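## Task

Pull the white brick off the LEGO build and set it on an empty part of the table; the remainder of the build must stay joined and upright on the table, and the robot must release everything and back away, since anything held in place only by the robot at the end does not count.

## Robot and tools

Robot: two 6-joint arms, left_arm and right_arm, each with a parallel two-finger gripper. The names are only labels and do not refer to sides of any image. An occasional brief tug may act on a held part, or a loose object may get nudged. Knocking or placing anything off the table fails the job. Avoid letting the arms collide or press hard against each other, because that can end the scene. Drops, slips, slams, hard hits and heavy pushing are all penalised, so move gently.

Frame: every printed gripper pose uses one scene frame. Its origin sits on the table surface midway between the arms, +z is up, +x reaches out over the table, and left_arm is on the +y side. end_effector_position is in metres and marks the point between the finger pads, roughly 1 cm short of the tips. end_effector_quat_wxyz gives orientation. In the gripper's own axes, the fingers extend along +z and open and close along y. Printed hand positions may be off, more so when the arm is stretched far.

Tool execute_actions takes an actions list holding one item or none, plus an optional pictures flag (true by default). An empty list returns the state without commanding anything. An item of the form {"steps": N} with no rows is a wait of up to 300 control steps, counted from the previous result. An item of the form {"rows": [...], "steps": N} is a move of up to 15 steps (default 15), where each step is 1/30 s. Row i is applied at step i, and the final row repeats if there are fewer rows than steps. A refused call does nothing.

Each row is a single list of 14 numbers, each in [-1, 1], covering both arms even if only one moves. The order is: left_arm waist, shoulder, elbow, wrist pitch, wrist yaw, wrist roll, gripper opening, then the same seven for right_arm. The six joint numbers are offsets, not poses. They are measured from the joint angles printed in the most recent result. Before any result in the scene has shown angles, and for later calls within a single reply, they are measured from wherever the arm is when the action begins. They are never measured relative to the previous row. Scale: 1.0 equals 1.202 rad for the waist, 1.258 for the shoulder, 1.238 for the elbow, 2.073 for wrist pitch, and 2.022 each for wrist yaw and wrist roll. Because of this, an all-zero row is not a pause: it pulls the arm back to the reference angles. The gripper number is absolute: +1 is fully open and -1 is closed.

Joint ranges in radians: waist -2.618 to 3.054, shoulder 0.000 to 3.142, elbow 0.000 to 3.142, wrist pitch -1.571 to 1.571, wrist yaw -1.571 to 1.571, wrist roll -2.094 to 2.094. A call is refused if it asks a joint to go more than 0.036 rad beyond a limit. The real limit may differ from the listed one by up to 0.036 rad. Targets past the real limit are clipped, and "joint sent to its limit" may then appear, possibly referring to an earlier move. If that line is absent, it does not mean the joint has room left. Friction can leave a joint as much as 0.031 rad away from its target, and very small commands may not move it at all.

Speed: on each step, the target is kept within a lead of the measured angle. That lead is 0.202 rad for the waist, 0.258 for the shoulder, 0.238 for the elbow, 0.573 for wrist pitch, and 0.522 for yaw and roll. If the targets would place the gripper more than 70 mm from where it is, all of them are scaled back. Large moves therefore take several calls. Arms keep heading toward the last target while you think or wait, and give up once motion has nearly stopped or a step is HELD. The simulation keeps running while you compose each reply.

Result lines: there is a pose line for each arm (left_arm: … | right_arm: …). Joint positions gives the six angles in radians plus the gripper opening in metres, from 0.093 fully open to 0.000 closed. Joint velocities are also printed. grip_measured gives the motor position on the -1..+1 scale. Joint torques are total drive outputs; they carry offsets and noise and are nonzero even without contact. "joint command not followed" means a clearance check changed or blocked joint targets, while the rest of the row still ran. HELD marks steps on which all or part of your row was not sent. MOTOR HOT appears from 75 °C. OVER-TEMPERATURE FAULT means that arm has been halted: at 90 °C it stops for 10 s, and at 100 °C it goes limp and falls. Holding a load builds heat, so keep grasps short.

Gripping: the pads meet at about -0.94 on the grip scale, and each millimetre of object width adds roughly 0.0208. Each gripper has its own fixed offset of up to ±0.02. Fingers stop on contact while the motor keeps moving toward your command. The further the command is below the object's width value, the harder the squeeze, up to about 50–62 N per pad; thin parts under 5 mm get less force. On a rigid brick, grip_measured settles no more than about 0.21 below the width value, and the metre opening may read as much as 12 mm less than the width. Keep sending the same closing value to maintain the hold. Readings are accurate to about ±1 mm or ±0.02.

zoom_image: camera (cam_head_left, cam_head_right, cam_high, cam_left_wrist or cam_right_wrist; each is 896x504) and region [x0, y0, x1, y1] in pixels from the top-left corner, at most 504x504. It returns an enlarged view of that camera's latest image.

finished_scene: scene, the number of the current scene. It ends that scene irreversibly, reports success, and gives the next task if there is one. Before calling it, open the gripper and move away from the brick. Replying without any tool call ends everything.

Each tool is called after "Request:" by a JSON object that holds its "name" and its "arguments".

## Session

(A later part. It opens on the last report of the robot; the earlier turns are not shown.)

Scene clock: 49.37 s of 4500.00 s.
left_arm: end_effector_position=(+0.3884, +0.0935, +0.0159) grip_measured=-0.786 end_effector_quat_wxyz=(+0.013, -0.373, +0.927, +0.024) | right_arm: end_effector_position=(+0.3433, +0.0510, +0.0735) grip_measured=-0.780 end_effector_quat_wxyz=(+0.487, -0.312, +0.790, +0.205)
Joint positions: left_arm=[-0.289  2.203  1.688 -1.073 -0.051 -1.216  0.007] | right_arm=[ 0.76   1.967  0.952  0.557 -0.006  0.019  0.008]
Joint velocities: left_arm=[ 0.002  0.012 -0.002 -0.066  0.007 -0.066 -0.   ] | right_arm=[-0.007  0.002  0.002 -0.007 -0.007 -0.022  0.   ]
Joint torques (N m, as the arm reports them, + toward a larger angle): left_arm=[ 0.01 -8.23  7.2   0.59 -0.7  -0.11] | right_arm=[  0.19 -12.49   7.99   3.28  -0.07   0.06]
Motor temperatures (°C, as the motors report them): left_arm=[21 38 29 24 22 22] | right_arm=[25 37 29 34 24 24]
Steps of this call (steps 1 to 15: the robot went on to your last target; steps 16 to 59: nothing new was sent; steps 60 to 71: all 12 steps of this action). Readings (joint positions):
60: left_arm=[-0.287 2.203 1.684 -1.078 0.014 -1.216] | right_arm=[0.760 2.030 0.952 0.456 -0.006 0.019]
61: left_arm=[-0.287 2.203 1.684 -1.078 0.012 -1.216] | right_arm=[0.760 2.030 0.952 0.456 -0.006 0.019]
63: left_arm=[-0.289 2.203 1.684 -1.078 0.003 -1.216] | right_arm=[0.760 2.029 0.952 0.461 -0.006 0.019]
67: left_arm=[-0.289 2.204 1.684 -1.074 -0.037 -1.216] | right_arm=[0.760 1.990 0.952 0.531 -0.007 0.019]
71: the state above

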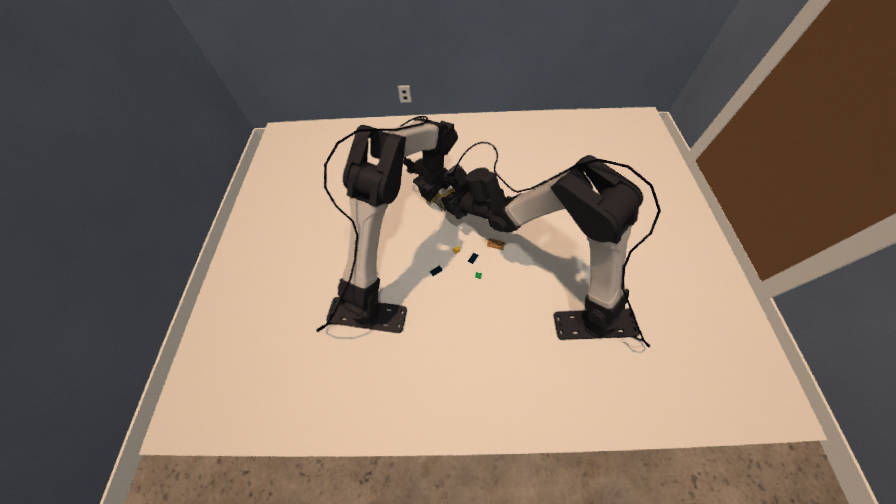

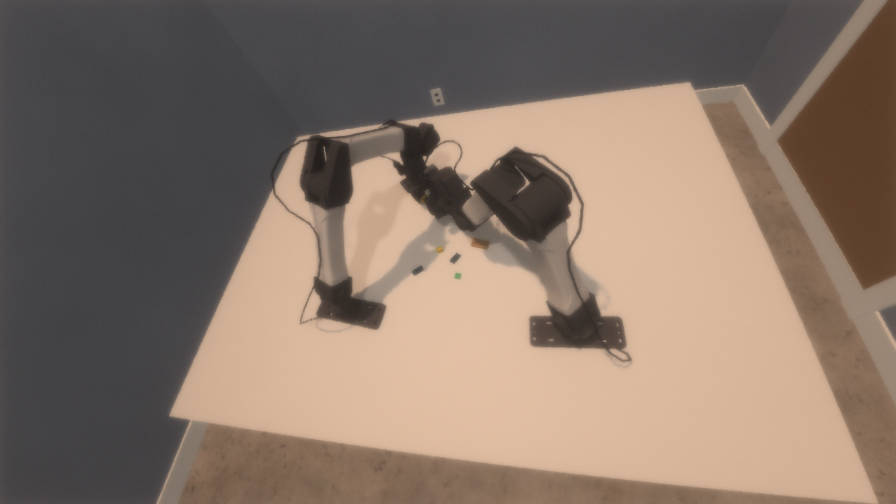

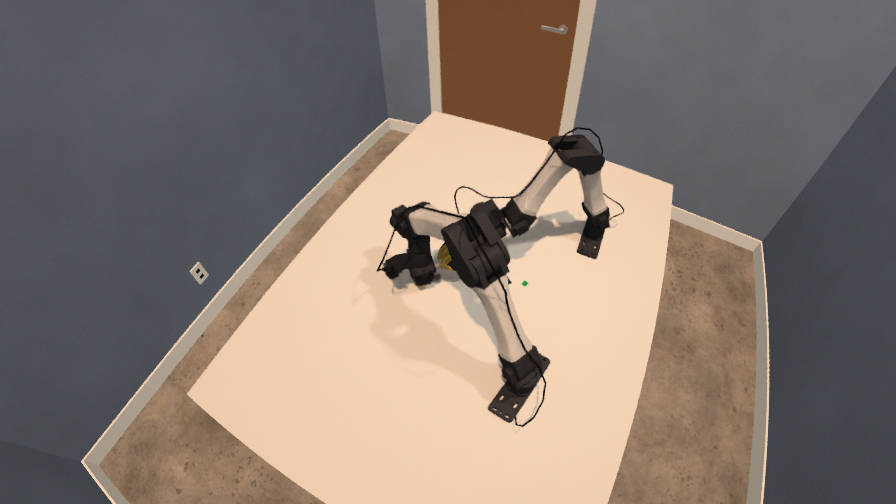

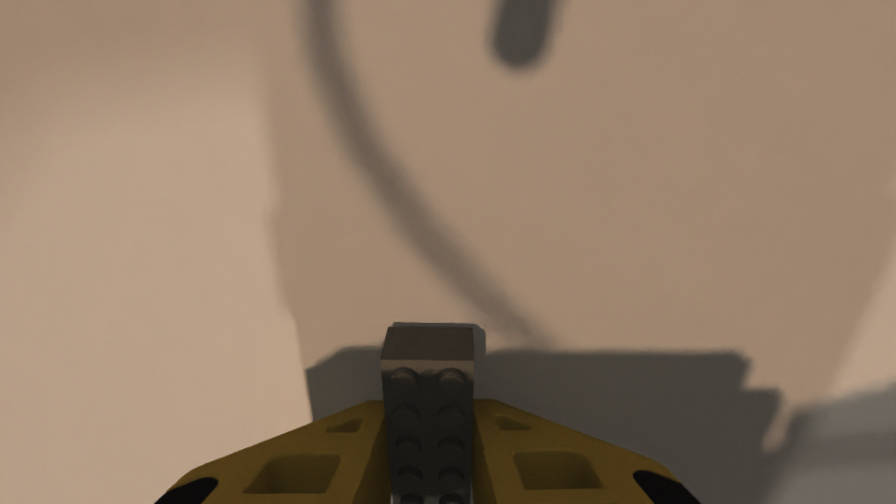

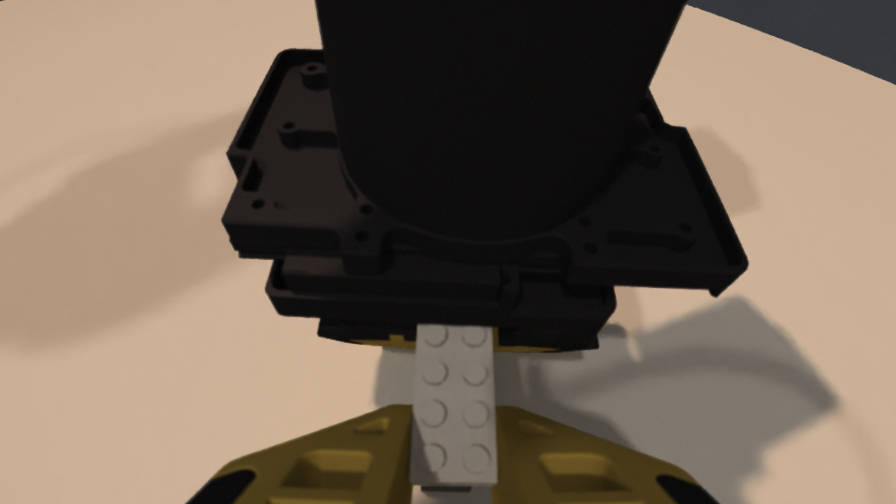

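Request:
{"name": "execute_actions", "arguments": {"actions": [{"rows":[[0,0,0,0,0.01,0,-1,0,-0.02,-0.025,-0.008,0,0,-1],[0,0,0,0,0.02,0,-1,0,-0.04,-0.055,-0.016,0,0,-1],[0,0,0,0,0.028,0,-1,0,-0.06,-0.085,-0.024,0,0,-1],[0,0,0,0,0.028,0,-1,0,-0.075,-0.115,-0.032,0,0,-1],[0,0,0,0,0.028,0,-0.8,0,-0.088,-0.143,-0.04,0,0,-1],[0,0,0,0,0.028,0,-0.65,0,-0.088,-0.143,-0.04,0,0,-1],[0,0,0,0,0.028,0,-0.5,0,-0.088,-0.143,-0.04,0,0,-1],[0,0,0,0,0.028,0,-0.3,0,-0.088,-0.143,-0.04,0,0,-1],[0,0,0,0,0.028,0,-0.1,0,-0.088,-0.143,-0.04,0,0,-1]],"steps":12}]}}

Scene clock: 51.50 s of 4500.00 s.
left_arm: end_effector_position=(+0.3853, +0.0868, +0.0164) grip_measured=-0.103 end_effector_quat_wxyz=(-0.003, -0.374, +0.928, +0.008) | right_arm: end_effector_position=(+0.3059, +0.0150, +0.0446) grip_measured=-0.780 end_effector_quat_wxyz=(+0.434, -0.324, +0.821, +0.183)
Joint positions: left_arm=[-0.289  2.201  1.688 -1.073 -0.007 -1.216  0.04 ] | right_arm=[ 0.76   1.866  0.792  0.484 -0.006  0.019  0.008]
Joint velocities: left_arm=[-0.017 -0.012  0.002  0.051  0.037 -0.051  0.004] | right_arm=[-0.002 -0.007 -0.017 -0.051 -0.037 -0.051 -0.001]
Joint torques (N m, as the arm reports them, + toward a larger angle): left_arm=[ -0.24 -11.12   7.53   0.32   0.    -0.11] | right_arm=[  0.22 -10.82   6.08   2.28  -0.05   0.04]
Motor temperatures (°C, as the motors report them): left_arm=[21 38 29 24 22 22] | right_arm=[25 37 29 35 24 24]
Steps of this call (steps 1 to 15: the robot went on to your last target; steps 16 to 52: nothing new was sent; steps 53 to 64: all 12 steps of this action). Readings (joint positions):
53: left_arm=[-0.289 2.202 1.688 -1.073 -0.053 -1.216] | right_arm=[0.760 1.967 0.950 0.553 -0.006 0.019]
54: left_arm=[-0.289 2.201 1.688 -1.073 -0.048 -1.216] | right_arm=[0.760 1.961 0.942 0.552 -0.006 0.019]
56: left_arm=[-0.289 2.201 1.688 -1.073 -0.032 -1.216] | right_arm=[0.760 1.925 0.895 0.544 -0.006 0.019]
60: left_arm=[-0.289 2.201 1.688 -1.073 -0.014 -1.216] | right_arm=[0.760 1.866 0.801 0.507 -0.006 0.019]
64: the state above

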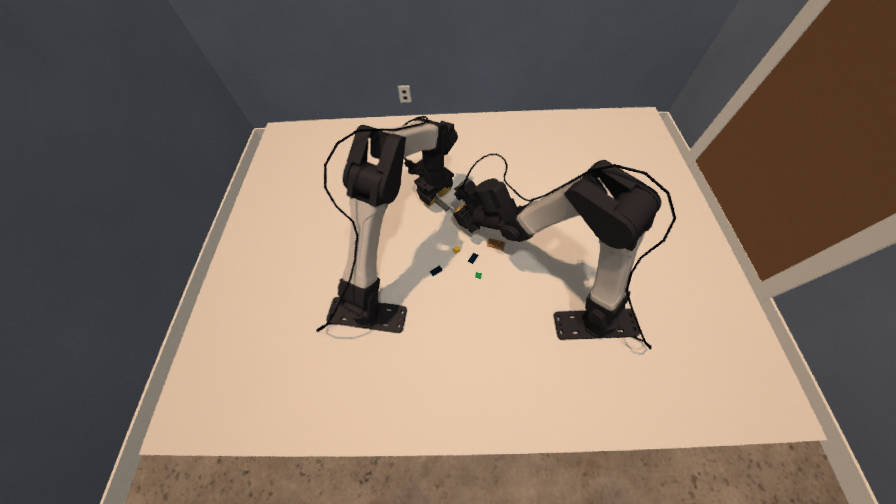

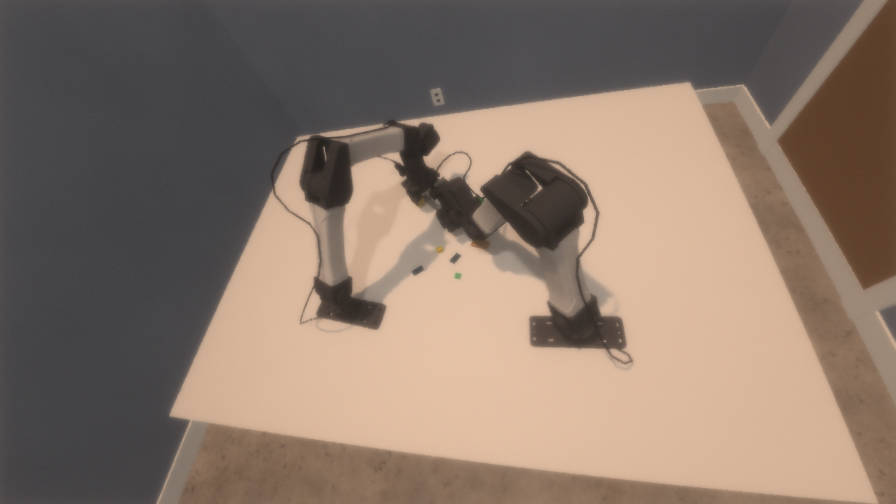

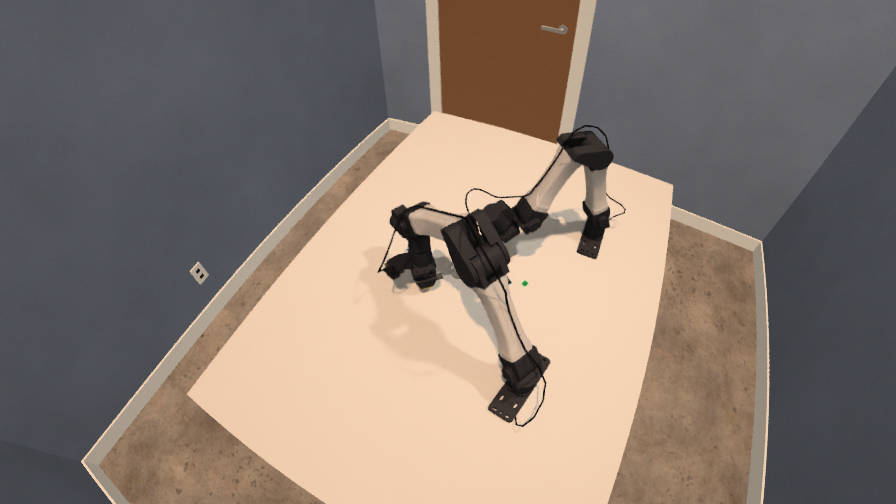

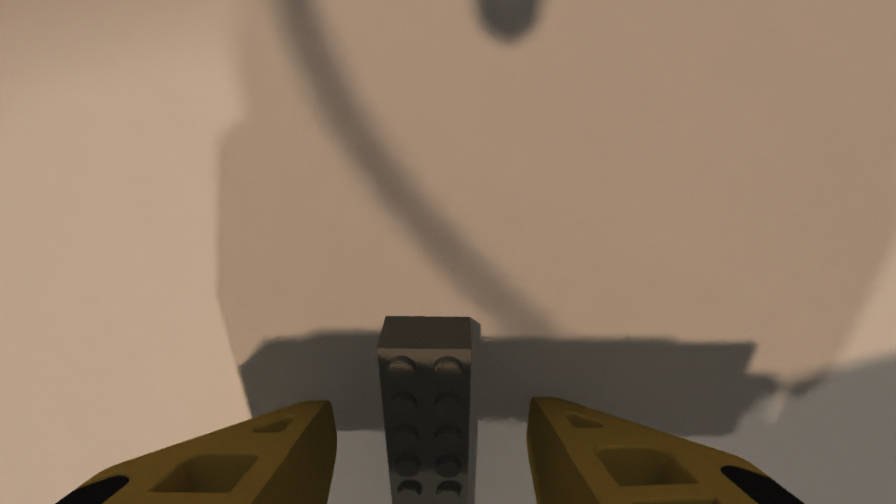

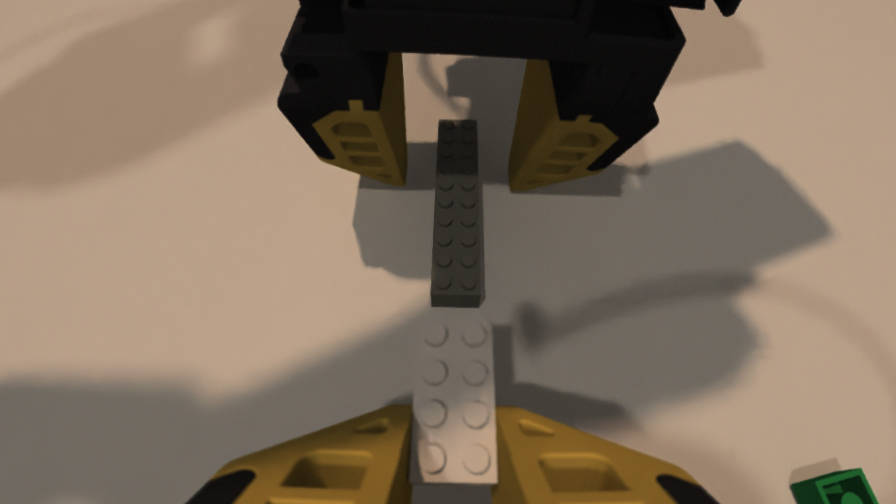

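Request:
{"name": "execute_actions", "arguments": {"actions": [{"rows":[[0,-0.04,0.02,-0.02,0,0,-0.1,0,0.01,-0.015,0.012,0,0,-1],[0,-0.08,0.04,-0.05,0,0,-0.1,0,0.022,-0.03,0.025,0,0,-1],[0,-0.12,0.04,-0.07,0,0,-0.1,0,0.034,-0.048,0.037,0,0,-1],[0,-0.15,0.04,-0.07,0,0,-0.1,0,0.045,-0.048,0.047,0,0,-1],[0.03,-0.18,0.04,-0.07,0,0,-0.1,0,0.054,-0.048,0.053,0,0,-1],[0.08,-0.2,0.04,-0.07,0,0,0.1,0,0.06,-0.048,0.053,0,0,-1],[0.15,-0.2,0.04,-0.07,0,0,0.3,0,0.06,-0.048,0.053,0,0,-1],[0.22,-0.2,0.04,-0.07,0,0,0.3,0,0.06,-0.048,0.053,0,0,-1],[0.3,-0.2,0.04,-0.07,0,0,0.3,0,0.06,-0.048,0.053,0,0,-1],[0.36,-0.2,0.04,-0.07,0,0,0.3,0,0.06,-0.048,0.053,0,0,-1],[0.4,-0.2,0.04,-0.07,0,0,0.3,0,0.06,-0.048,0.053,0,0,-1]],"steps":13}]}}

Scene clock: 54.37 s of 4500.00 s.
left_arm: end_effector_position=(+0.4262, +0.2156, +0.1380) grip_measured=+0.298 end_effector_quat_wxyz=(+0.085, -0.518, +0.849, -0.069) | right_arm: end_effector_position=(+0.3002, +0.0095, +0.0155) grip_measured=-0.780 end_effector_quat_wxyz=(+0.424, -0.326, +0.826, +0.179)
Joint positions: left_arm=[ 0.041  1.931  1.747 -1.166  0.003 -1.216  0.06 ] | right_arm=[ 0.76   1.937  0.75   0.572 -0.006  0.019  0.008]
Joint velocities: left_arm=[ 1.673  0.071 -0.012 -0.007  0.051 -0.022 -0.001] | right_arm=[-0.012 -0.007 -0.017  0.066  0.022 -0.022  0.   ]
Joint torques (N m, as the arm reports them, + toward a larger angle): left_arm=[ 0.66 -8.67  7.7   0.44 -0.18 -0.09] | right_arm=[ 0.26 -9.8   5.09  2.42 -0.05  0.05]
Motor temperatures (°C, as the motors report them): left_arm=[21 39 29 24 22 22] | right_arm=[25 37 28 35 24 24]
Steps of this call (steps 1 to 15: the robot went on to your last target; steps 16 to 73: nothing new was sent; steps 74 to 86: all 13 steps of this action). Readings (joint positions):
74: left_arm=[-0.289 2.198 1.688 -1.074 -0.003 -1.216] | right_arm=[0.760 1.866 0.792 0.484 -0.006 0.019]
75: left_arm=[-0.289 2.188 1.690 -1.086 -0.003 -1.216] | right_arm=[0.760 1.867 0.790 0.492 -0.006 0.019]
77: left_arm=[-0.289 2.137 1.691 -1.125 -0.003 -1.216] | right_arm=[0.760 1.877 0.776 0.524 -0.006 0.019]
81: left_arm=[-0.230 1.981 1.719 -1.166 0.005 -1.216] | right_arm=[0.760 1.925 0.756 0.557 -0.006 0.019]
86: the state above

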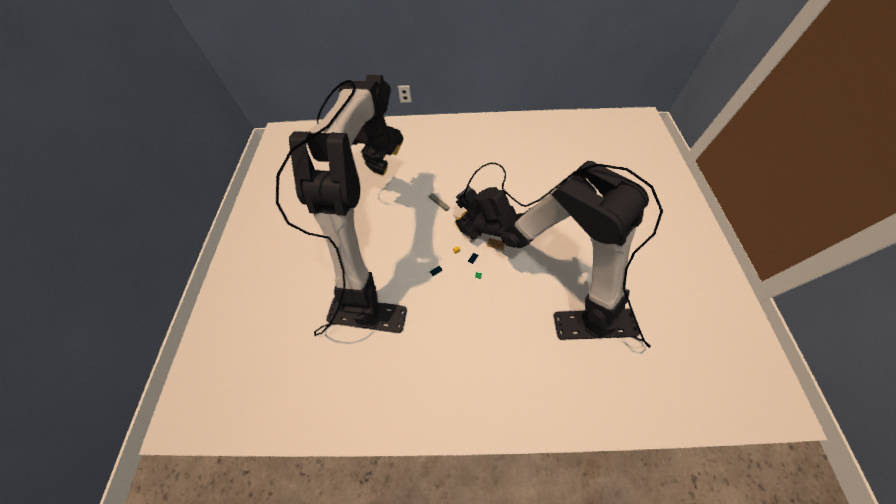

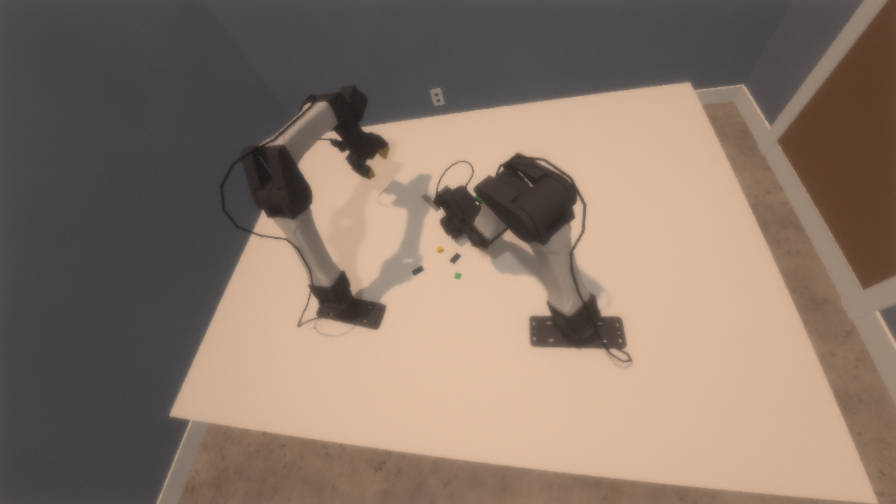

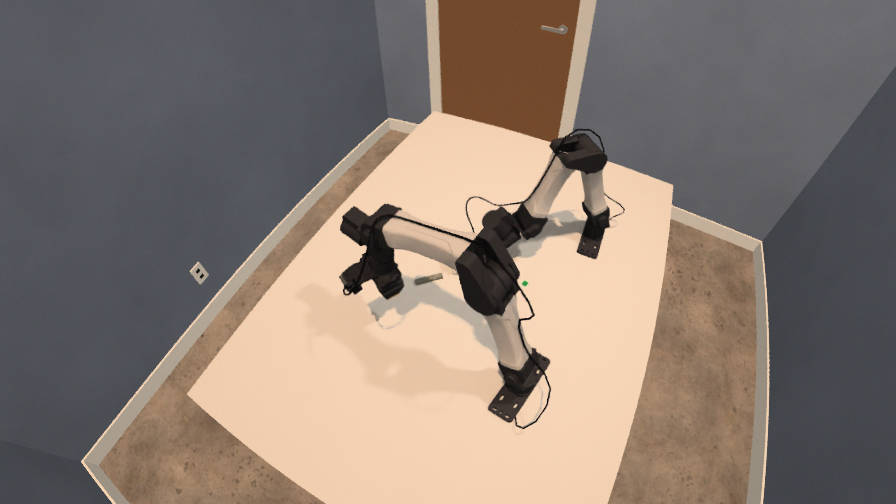

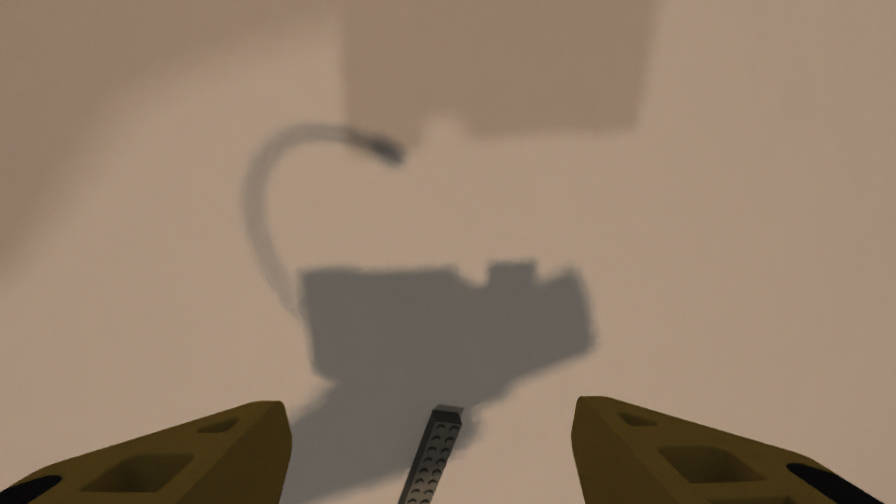

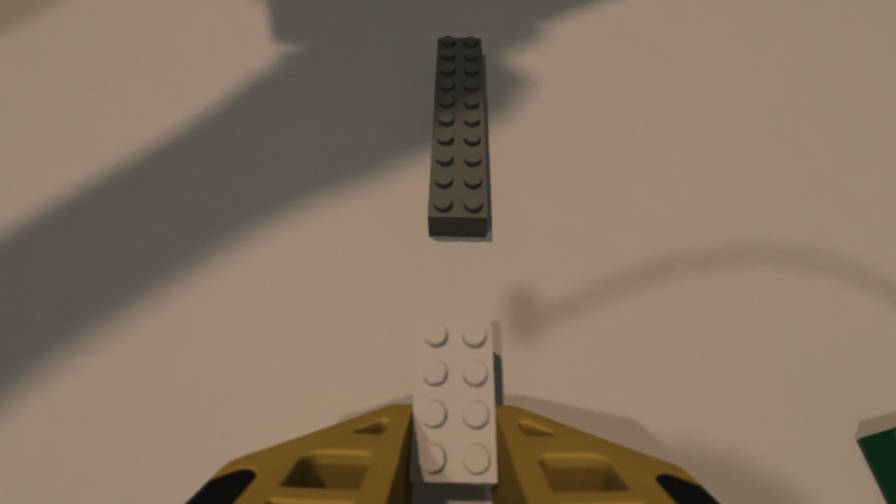

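Release and retreat.

Request:
{"name": "execute_actions", "arguments": {"actions": [{"rows":[[0.12,0,0,0,0,0,0.3,0,0,0,0,0,0,-0.75],[0.12,0,0,0,0,0,0.3,0,0,0,0,0,0,-0.6],[0.12,0,0,0,0,0,0.3,0,0,0,0,0,0,-0.4],[0.12,0,0,0,0,0,0.3,0,0,0,0,0,0,-0.15],[0.12,0,0,0,0,0,0.3,0,-0.02,0,0,0,0,0.1],[0.12,0,0,0,0,0,0.3,0,-0.05,0,0,0,0,0.1],[0.12,0,0,0,0,0,0.3,0,-0.09,0,0,0,0,0.1],[0.12,0,0,0,0,0,0.3,0,-0.14,0,0,0,0,0.1],[0.12,0,0,0,0,0,0.3,-0.03,-0.19,0,0,0,0,0.1],[0.12,0,0,0,0,0,0.3,-0.09,-0.23,0,0,0,0,0.1],[0.12,0,0,0,0,0,0.3,-0.17,-0.25,0,0,0,0,0.1],[0.12,0,0,0,0,0,0.3,-0.25,-0.25,0,0,0,0,0.1],[0.12,0,0,0,0,0,0.3,-0.32,-0.25,0,0,0,0,0.1],[0.12,0,0,0,0,0,0.3,-0.37,-0.25,0,0,0,0,0.1],[0.12,0,0,0,0,0,0.3,-0.4,-0.25,0,0,0,0,0.1]],"steps":15}], "pictures": false}}

Request:
{"name": "execute_actions", "arguments": {"actions": [{"steps":12}]}}

Scene clock: 56.20 s of 4500.00 s.
left_arm: end_effector_position=(+0.4254, +0.2826, +0.1345) grip_measured=+0.298 end_effector_quat_wxyz=(+0.084, -0.584, +0.806, -0.053) | right_arm: end_effector_position=(+0.3731, -0.0691, +0.1545) grip_measured=+0.098 end_effector_quat_wxyz=(+0.569, -0.210, +0.776, +0.170)
Joint positions: left_arm=[ 0.198  1.938  1.747 -1.182 -0.005 -1.216  0.06 ] | right_arm=[ 0.525  1.633  0.75   0.585 -0.021  0.019  0.05 ]
Joint velocities: left_arm=[ 0.007  0.002 -0.007 -0.081 -0.022 -0.022  0.   ] | right_arm=[-1.702 -0.379  0.007  0.256  0.037 -0.007  0.   ]
Joint torques (N m, as the arm reports them, + toward a larger angle): left_arm=[ -1.19 -10.22   8.18   0.95  -0.03  -0.09] | right_arm=[-0.69 -7.34  8.68  2.01  0.06  0.04]
Motor temperatures (°C, as the motors report them): left_arm=[21 39 29 24 22 22] | right_arm=[25 37 28 35 24 24]
Steps of this call (steps 1 to 30: the robot went on to your last target; steps 31 to 40: nothing new was sent; steps 41 to 55: all 15 steps of this action). Readings (joint positions):
41: left_arm=[0.198 1.938 1.747 -1.197 -0.013 -1.216] | right_arm=[0.760 1.937 0.750 0.580 -0.006 0.019]
42: left_arm=[0.198 1.938 1.747 -1.195 -0.011 -1.216] | right_arm=[0.760 1.937 0.750 0.580 -0.006 0.019]
44: left_arm=[0.198 1.938 1.747 -1.189 -0.009 -1.216] | right_arm=[0.760 1.937 0.750 0.580 -0.006 0.019]
48: left_arm=[0.198 1.938 1.747 -1.184 -0.007 -1.216] | right_arm=[0.760 1.886 0.750 0.553 -0.006 0.019]
55: the state above

Scene clock: 56.60 s of 4500.00 s.
left_arm: end_effector_position=(+0.4256, +0.2826, +0.1346) grip_measured=+0.298 end_effector_quat_wxyz=(+0.084, -0.584, +0.806, -0.053) | right_arm: end_effector_position=(+0.4210, -0.1812, +0.1590) grip_measured=+0.098 end_effector_quat_wxyz=(+0.591, -0.104, +0.795, +0.089)
Joint positions: left_arm=[ 0.198  1.938  1.747 -1.181 -0.005 -1.216  0.06 ] | right_arm=[0.273 1.621 0.75  0.582 0.001 0.019 0.05 ]
Joint velocities: left_arm=[-0.012 -0.007 -0.002  0.037  0.022 -0.022 -0.001] | right_arm=[ 0.007 -0.002 -0.002  0.022 -0.037  0.007 -0.001]
Joint torques (N m, as the arm reports them, + toward a larger angle): left_arm=[ -1.24 -10.15   8.19   0.98  -0.01  -0.1 ] | right_arm=[ 0.71 -8.45  8.77  2.37 -0.13  0.04]
Motor temperatures (°C, as the motors report them): left_arm=[21 39 29 24 22 22] | right_arm=[25 37 28 35 24 24]
Steps of this call (steps 1 to 12: the robot went on to your last target). Readings (joint positions):
1: left_arm=[0.198 1.938 1.747 -1.181 -0.005 -1.216] | right_arm=[0.463 1.624 0.750 0.590 -0.020 0.019]
2: left_arm=[0.198 1.938 1.747 -1.181 -0.005 -1.216] | right_arm=[0.400 1.621 0.750 0.593 -0.019 0.019]
4: left_arm=[0.198 1.938 1.747 -1.181 -0.005 -1.216] | right_arm=[0.298 1.621 0.750 0.588 -0.005 0.019]
8: left_arm=[0.198 1.938 1.747 -1.181 -0.005 -1.216] | right_arm=[0.262 1.621 0.750 0.583 0.006 0.019]
12: the state above

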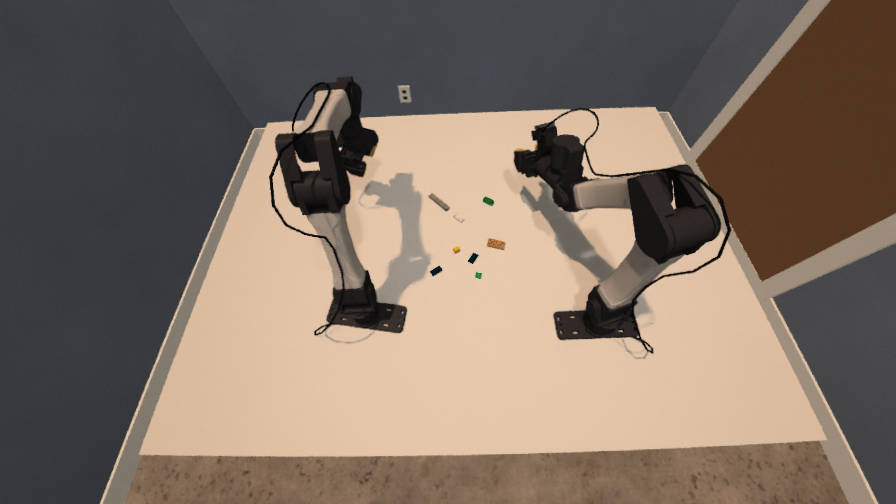

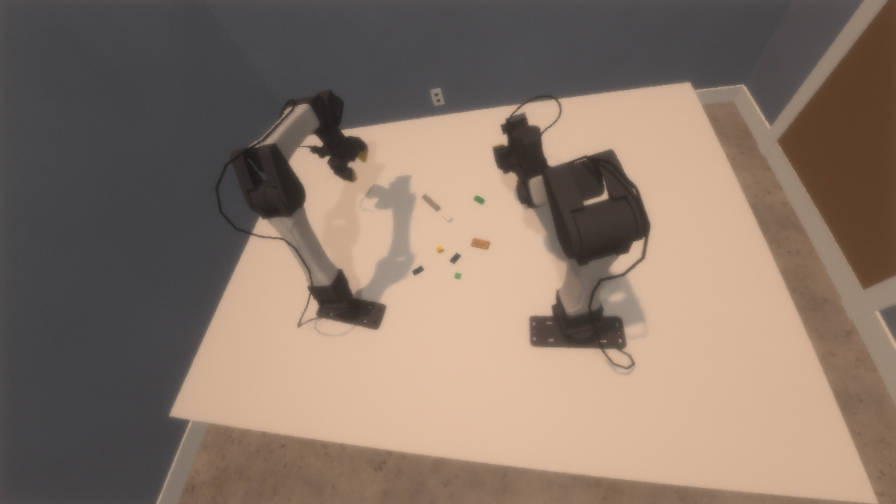

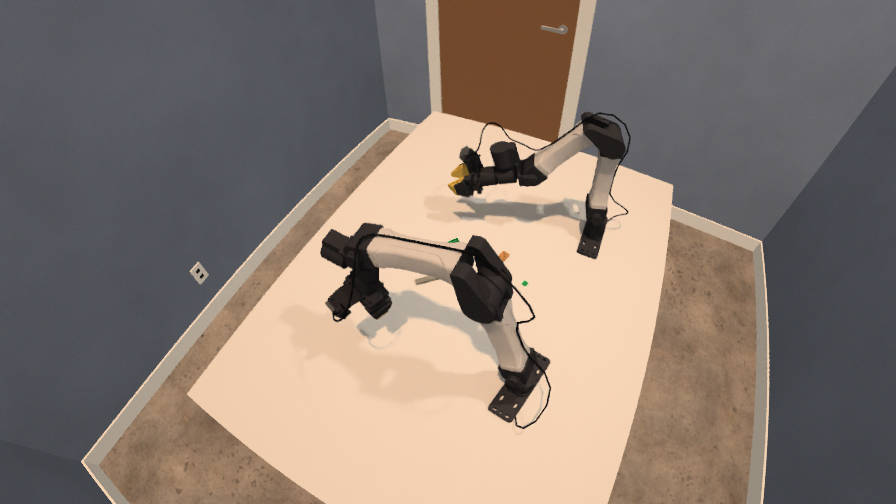

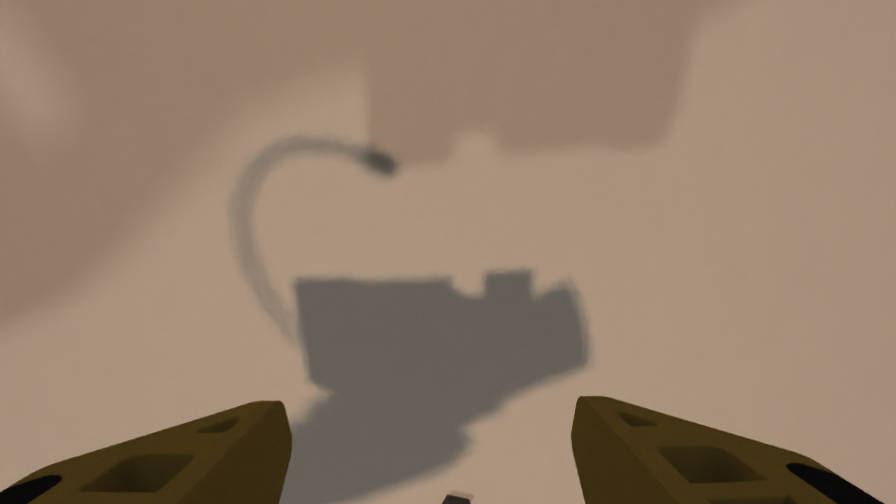

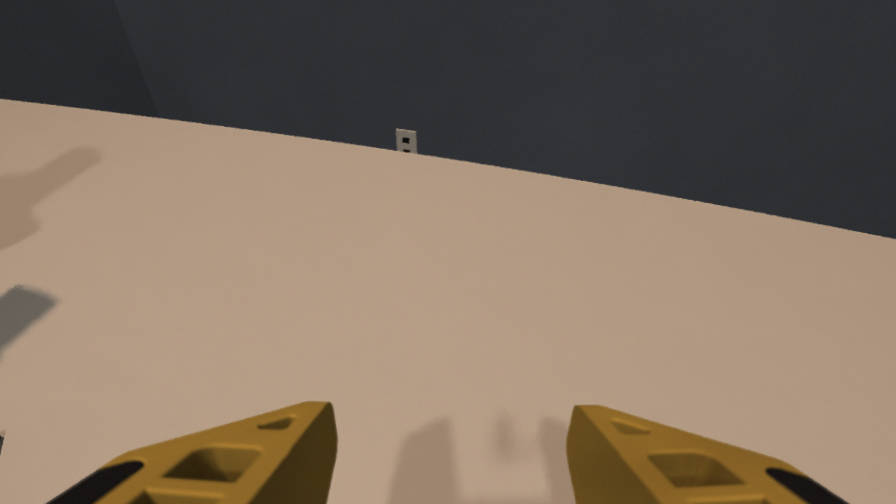

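Request:
{"name": "finished_scene", "arguments": {"scene": 2}}

The scene is finished: the task was done.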